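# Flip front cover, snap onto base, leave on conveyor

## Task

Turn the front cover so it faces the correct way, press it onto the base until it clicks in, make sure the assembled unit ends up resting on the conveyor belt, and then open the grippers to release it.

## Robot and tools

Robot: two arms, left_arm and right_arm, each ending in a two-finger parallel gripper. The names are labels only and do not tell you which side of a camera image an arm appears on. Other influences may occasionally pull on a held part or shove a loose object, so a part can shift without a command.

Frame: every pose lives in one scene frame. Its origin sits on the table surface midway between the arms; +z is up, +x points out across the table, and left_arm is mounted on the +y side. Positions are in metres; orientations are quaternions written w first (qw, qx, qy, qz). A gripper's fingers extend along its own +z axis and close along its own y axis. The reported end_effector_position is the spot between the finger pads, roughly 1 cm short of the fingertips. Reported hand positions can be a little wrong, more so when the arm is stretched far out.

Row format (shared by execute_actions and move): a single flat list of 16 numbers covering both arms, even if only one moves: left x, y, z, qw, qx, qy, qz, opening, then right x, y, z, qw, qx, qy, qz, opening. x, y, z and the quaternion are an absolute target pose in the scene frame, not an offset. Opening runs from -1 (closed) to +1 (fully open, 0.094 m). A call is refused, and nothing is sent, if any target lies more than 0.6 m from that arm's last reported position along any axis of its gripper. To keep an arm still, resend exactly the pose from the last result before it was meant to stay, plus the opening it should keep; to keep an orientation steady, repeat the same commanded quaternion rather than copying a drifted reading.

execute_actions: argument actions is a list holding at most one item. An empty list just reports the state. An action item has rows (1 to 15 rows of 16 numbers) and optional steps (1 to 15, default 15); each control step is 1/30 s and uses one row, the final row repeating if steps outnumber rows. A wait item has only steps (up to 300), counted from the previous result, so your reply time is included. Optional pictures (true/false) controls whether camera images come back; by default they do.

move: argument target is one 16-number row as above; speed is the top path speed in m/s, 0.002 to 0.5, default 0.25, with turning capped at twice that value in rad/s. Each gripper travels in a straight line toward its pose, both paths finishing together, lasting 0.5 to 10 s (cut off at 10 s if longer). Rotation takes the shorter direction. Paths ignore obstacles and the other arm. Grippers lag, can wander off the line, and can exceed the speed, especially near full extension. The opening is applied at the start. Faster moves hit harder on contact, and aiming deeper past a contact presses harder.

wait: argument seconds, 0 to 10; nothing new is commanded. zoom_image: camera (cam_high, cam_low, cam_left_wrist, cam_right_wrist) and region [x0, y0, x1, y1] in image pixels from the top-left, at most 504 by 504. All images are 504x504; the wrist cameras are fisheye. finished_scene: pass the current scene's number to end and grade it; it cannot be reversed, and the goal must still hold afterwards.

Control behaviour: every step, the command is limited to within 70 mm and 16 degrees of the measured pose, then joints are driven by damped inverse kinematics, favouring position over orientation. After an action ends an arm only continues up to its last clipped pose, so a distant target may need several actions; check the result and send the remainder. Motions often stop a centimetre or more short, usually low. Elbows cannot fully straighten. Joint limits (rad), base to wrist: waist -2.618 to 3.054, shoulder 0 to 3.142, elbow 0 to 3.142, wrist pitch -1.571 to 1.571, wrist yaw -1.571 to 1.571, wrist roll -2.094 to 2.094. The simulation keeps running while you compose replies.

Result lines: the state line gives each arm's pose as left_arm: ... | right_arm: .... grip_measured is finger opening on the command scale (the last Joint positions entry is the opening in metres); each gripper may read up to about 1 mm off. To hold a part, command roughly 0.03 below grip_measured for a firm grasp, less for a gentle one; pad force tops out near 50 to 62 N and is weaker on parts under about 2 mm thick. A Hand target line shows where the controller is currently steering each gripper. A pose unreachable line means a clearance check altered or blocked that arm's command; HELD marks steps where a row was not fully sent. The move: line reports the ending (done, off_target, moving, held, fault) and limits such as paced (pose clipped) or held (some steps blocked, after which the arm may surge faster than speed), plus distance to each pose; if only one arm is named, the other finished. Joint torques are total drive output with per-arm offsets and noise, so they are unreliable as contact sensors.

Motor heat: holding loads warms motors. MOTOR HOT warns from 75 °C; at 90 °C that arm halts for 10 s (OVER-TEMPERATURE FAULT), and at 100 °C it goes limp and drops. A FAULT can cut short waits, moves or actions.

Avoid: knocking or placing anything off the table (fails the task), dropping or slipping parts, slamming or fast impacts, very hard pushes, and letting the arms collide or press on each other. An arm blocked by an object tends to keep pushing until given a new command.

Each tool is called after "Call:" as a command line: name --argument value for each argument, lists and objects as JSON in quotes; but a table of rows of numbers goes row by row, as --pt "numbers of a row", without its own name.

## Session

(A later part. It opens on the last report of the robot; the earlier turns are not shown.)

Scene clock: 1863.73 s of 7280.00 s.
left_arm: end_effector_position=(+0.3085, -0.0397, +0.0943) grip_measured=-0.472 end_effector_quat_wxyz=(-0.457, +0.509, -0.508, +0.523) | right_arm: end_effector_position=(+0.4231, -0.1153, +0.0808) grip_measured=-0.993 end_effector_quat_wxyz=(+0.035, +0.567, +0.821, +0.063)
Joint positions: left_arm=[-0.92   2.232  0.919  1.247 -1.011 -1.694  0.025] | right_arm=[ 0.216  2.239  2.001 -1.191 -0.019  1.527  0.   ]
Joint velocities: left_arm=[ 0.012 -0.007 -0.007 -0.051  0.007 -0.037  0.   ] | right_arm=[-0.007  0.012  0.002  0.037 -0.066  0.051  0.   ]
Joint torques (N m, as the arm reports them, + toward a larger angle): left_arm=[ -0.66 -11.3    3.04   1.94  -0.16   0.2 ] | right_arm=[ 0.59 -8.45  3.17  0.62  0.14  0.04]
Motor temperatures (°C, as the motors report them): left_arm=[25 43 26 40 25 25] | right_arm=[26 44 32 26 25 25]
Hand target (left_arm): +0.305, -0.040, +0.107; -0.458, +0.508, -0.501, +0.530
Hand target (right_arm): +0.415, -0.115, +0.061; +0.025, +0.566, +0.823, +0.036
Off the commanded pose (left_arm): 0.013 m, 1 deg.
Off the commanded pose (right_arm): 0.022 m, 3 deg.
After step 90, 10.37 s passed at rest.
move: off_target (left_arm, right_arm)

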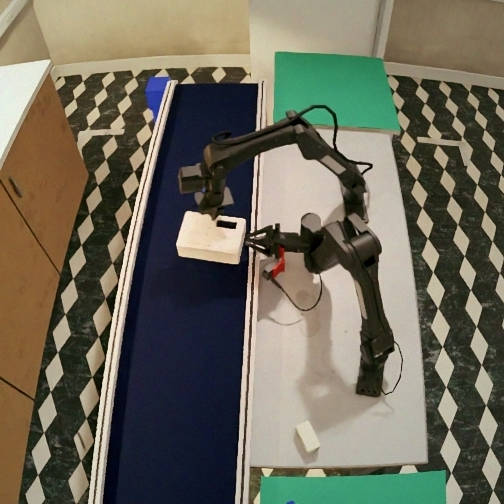

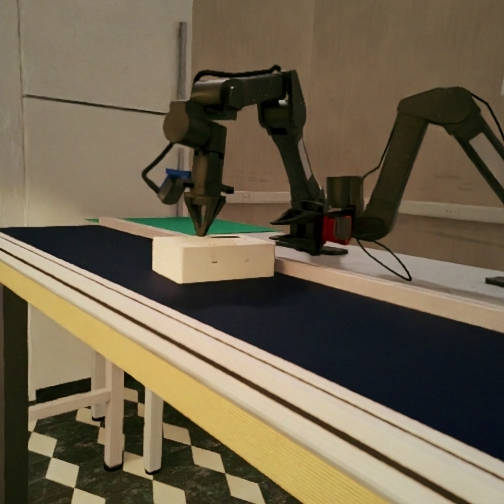

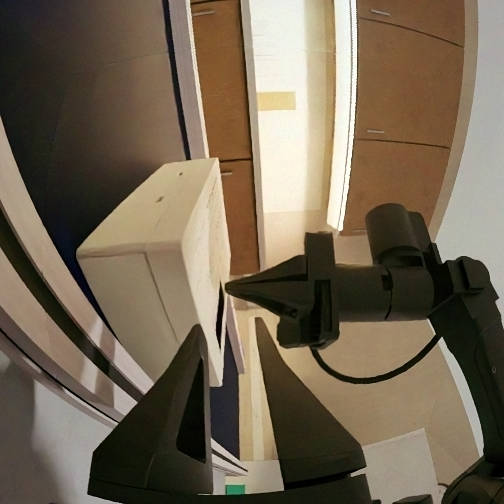

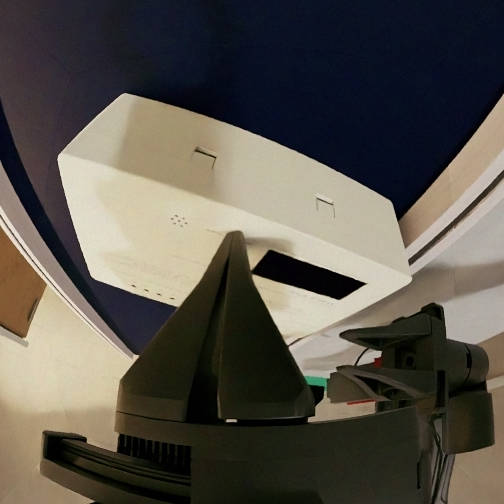

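Call:
move --target '[0.29,-0.035,0.115,0.4585,-0.5074,0.5013,-0.5302,-0.47, 0.420,-0.135,0.125,0.05,0.5640,0.8210,0.072,-1.0]' --speed 0.05

Scene clock: 1869.23 s of 7280.00 s.
left_arm: end_effector_position=(+0.2936, -0.0361, +0.1041) grip_measured=-0.472 end_effector_quat_wxyz=(-0.457, +0.508, -0.507, +0.525) | right_arm: end_effector_position=(+0.4158, -0.1306, +0.1036) grip_measured=-0.993 end_effector_quat_wxyz=(+0.034, +0.564, +0.823, +0.057)
Joint positions: left_arm=[-0.951  2.179  0.87   1.247 -1.04  -1.695  0.025] | right_arm=[ 0.189  2.2    2.03  -1.27  -0.019  1.494  0.   ]
Joint velocities: left_arm=[-0.022 -0.017 -0.012  0.037  0.007 -0.022 -0.   ] | right_arm=[-0.012 -0.002  0.017 -0.022  0.007 -0.037  0.   ]
Joint torques (N m, as the arm reports them, + toward a larger angle): left_arm=[ -0.65 -10.96   2.7    1.9   -0.17   0.18] | right_arm=[ -0.77 -12.48   6.92   0.43   0.03  -0.07]
Motor temperatures (°C, as the motors report them): left_arm=[25 43 26 40 25 25] | right_arm=[26 44 32 26 25 25]
Hand target (left_arm): +0.290, -0.035, +0.115; -0.458, +0.507, -0.501, +0.530
Hand target (right_arm): +0.420, -0.135, +0.125; +0.050, +0.564, +0.821, +0.072
Off the commanded pose (left_arm): 0.012 m, 1 deg.
Off the commanded pose (right_arm): 0.022 m, 3 deg.
After step 90, 1.17 s passed at rest.
move: off_target (left_arm, right_arm)

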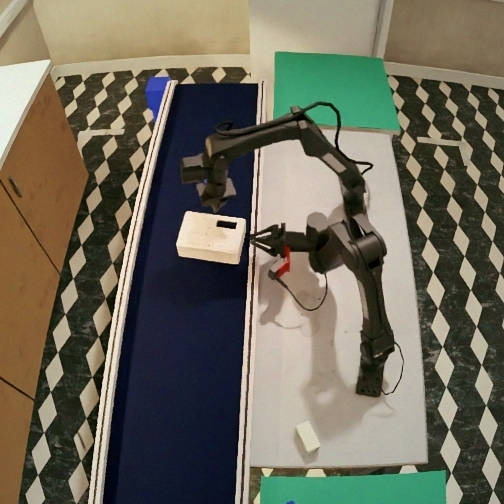

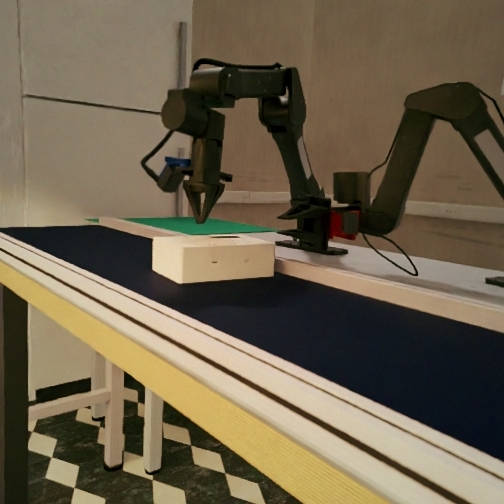

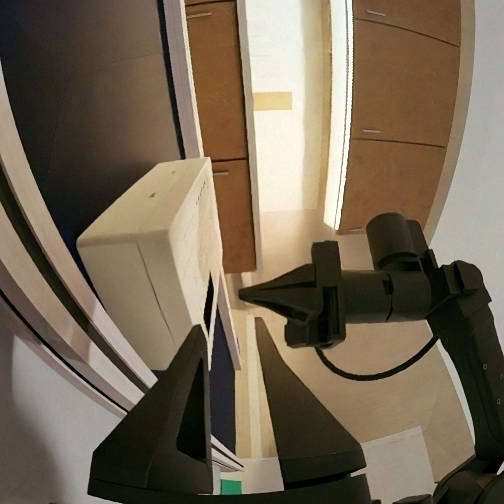

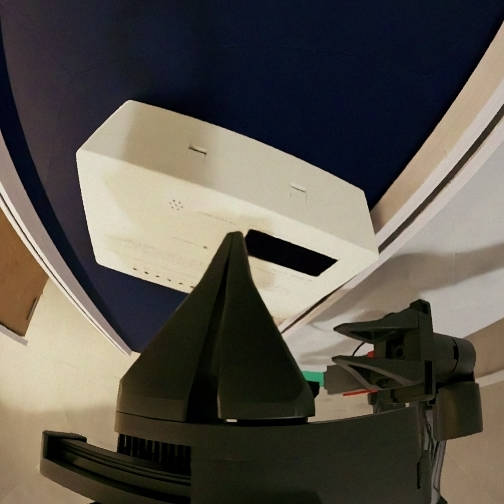

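Call:
zoom_image --camera "cam_right_wrist" --region '[70, 90, 390, 290]'

Call:
zoom_image --camera "cam_low" --region '[140, 220, 290, 295]'

Call:
zoom_image --camera "cam_high" --region '[150, 190, 290, 290]'

Region (70, 90, 390, 290) of cam_right_wrist's 504x504 image, scaled by 1.575, with more detail than that image has; it fills the top 315 rows of this view, and the rest is white.

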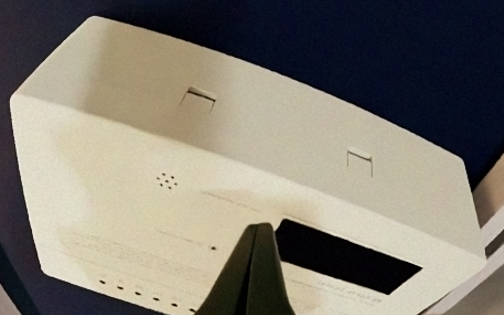

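Region (140, 220, 290, 295) of cam_low's 504x504 image, scaled by 3.360, with more detail than that image has.

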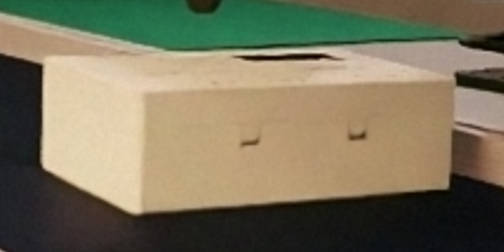

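Region (150, 190, 290, 290) of cam_high's 504x504 image, scaled by 3.600, with more detail than that image has; it fills the top 360 rows of this view, and the rest is white.

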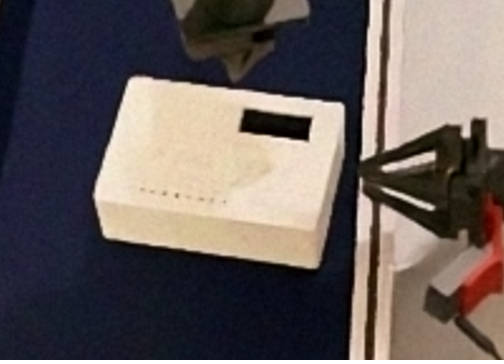

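Call:
move --target '[0.24,0.02,0.17,0.4585,-0.5074,0.5013,-0.5302,0.5, 0.36,-0.20,0.20,0.05,0.5640,0.8210,0.072,0.5]' --speed 0.12

Scene clock: 1882.67 s of 7280.00 s.
left_arm: end_effector_position=(+0.2443, +0.0189, +0.1671) grip_measured=+0.498 end_effector_quat_wxyz=(-0.454, +0.512, -0.494, +0.537) | right_arm: end_effector_position=(+0.3632, -0.1966, +0.1880) grip_measured=+0.498 end_effector_quat_wxyz=(+0.041, +0.565, +0.822, +0.064)
Joint positions: left_arm=[-1.019  1.784  0.59   1.169 -1.111 -1.696  0.07 ] | right_arm=[ 0.059  1.929  1.961 -1.454 -0.036  1.367  0.07 ]
Joint velocities: left_arm=[ 0.007  0.017 -0.002 -0.007  0.051 -0.037  0.001] | right_arm=[-0.022 -0.012 -0.012  0.022  0.007  0.007 -0.001]
Joint torques (N m, as the arm reports them, + toward a larger angle): left_arm=[-0.66 -7.93  3.45  1.48 -0.13  0.18] | right_arm=[ -0.55 -10.17   5.26   0.55  -0.01  -0.11]
Motor temperatures (°C, as the motors report them): left_arm=[25 43 26 40 25 25] | right_arm=[26 46 32 26 25 25]
Hand target (left_arm): +0.241, +0.021, +0.169; -0.459, +0.507, -0.501, +0.531
Hand target (right_arm): +0.361, -0.200, +0.200; +0.050, +0.564, +0.821, +0.072
Off the commanded pose (left_arm): 0.005 m, 1 deg.
Off the commanded pose (right_arm): 0.013 m, 1 deg.
After step 90, 8.77 s passed at rest.
move: off_target (right_arm)

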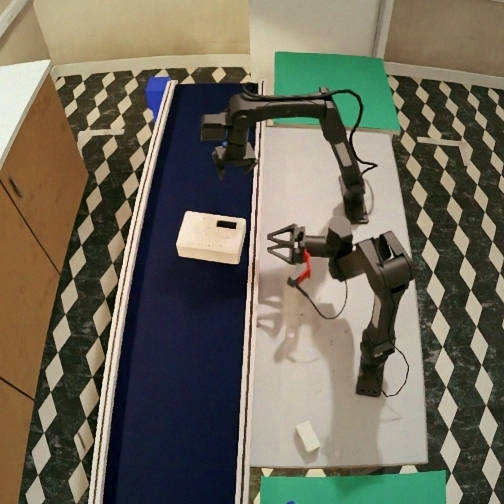

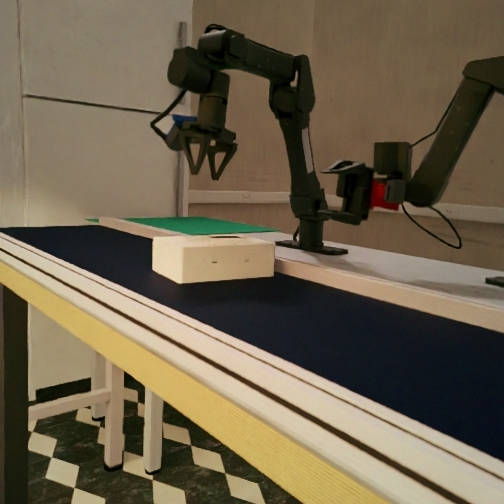

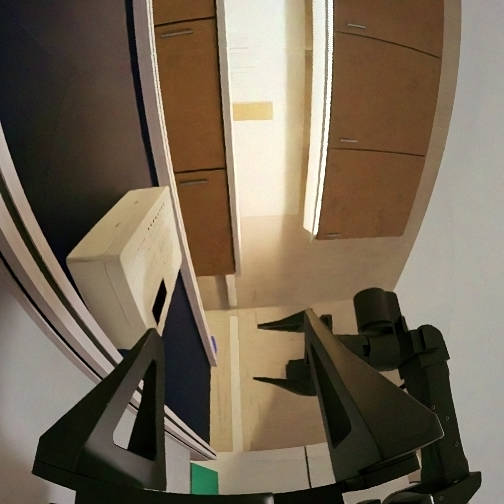

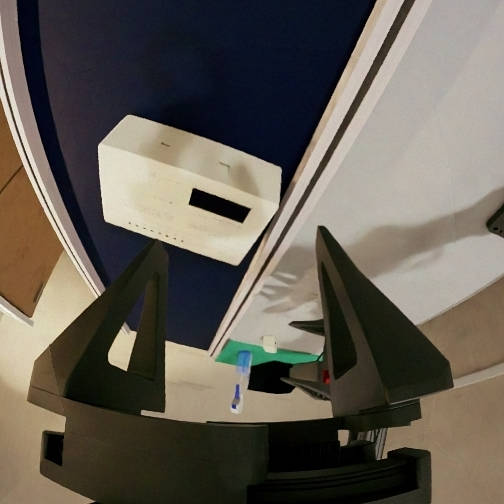

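Call:
finished_scene --scene 1

The scene is finished: the task was done.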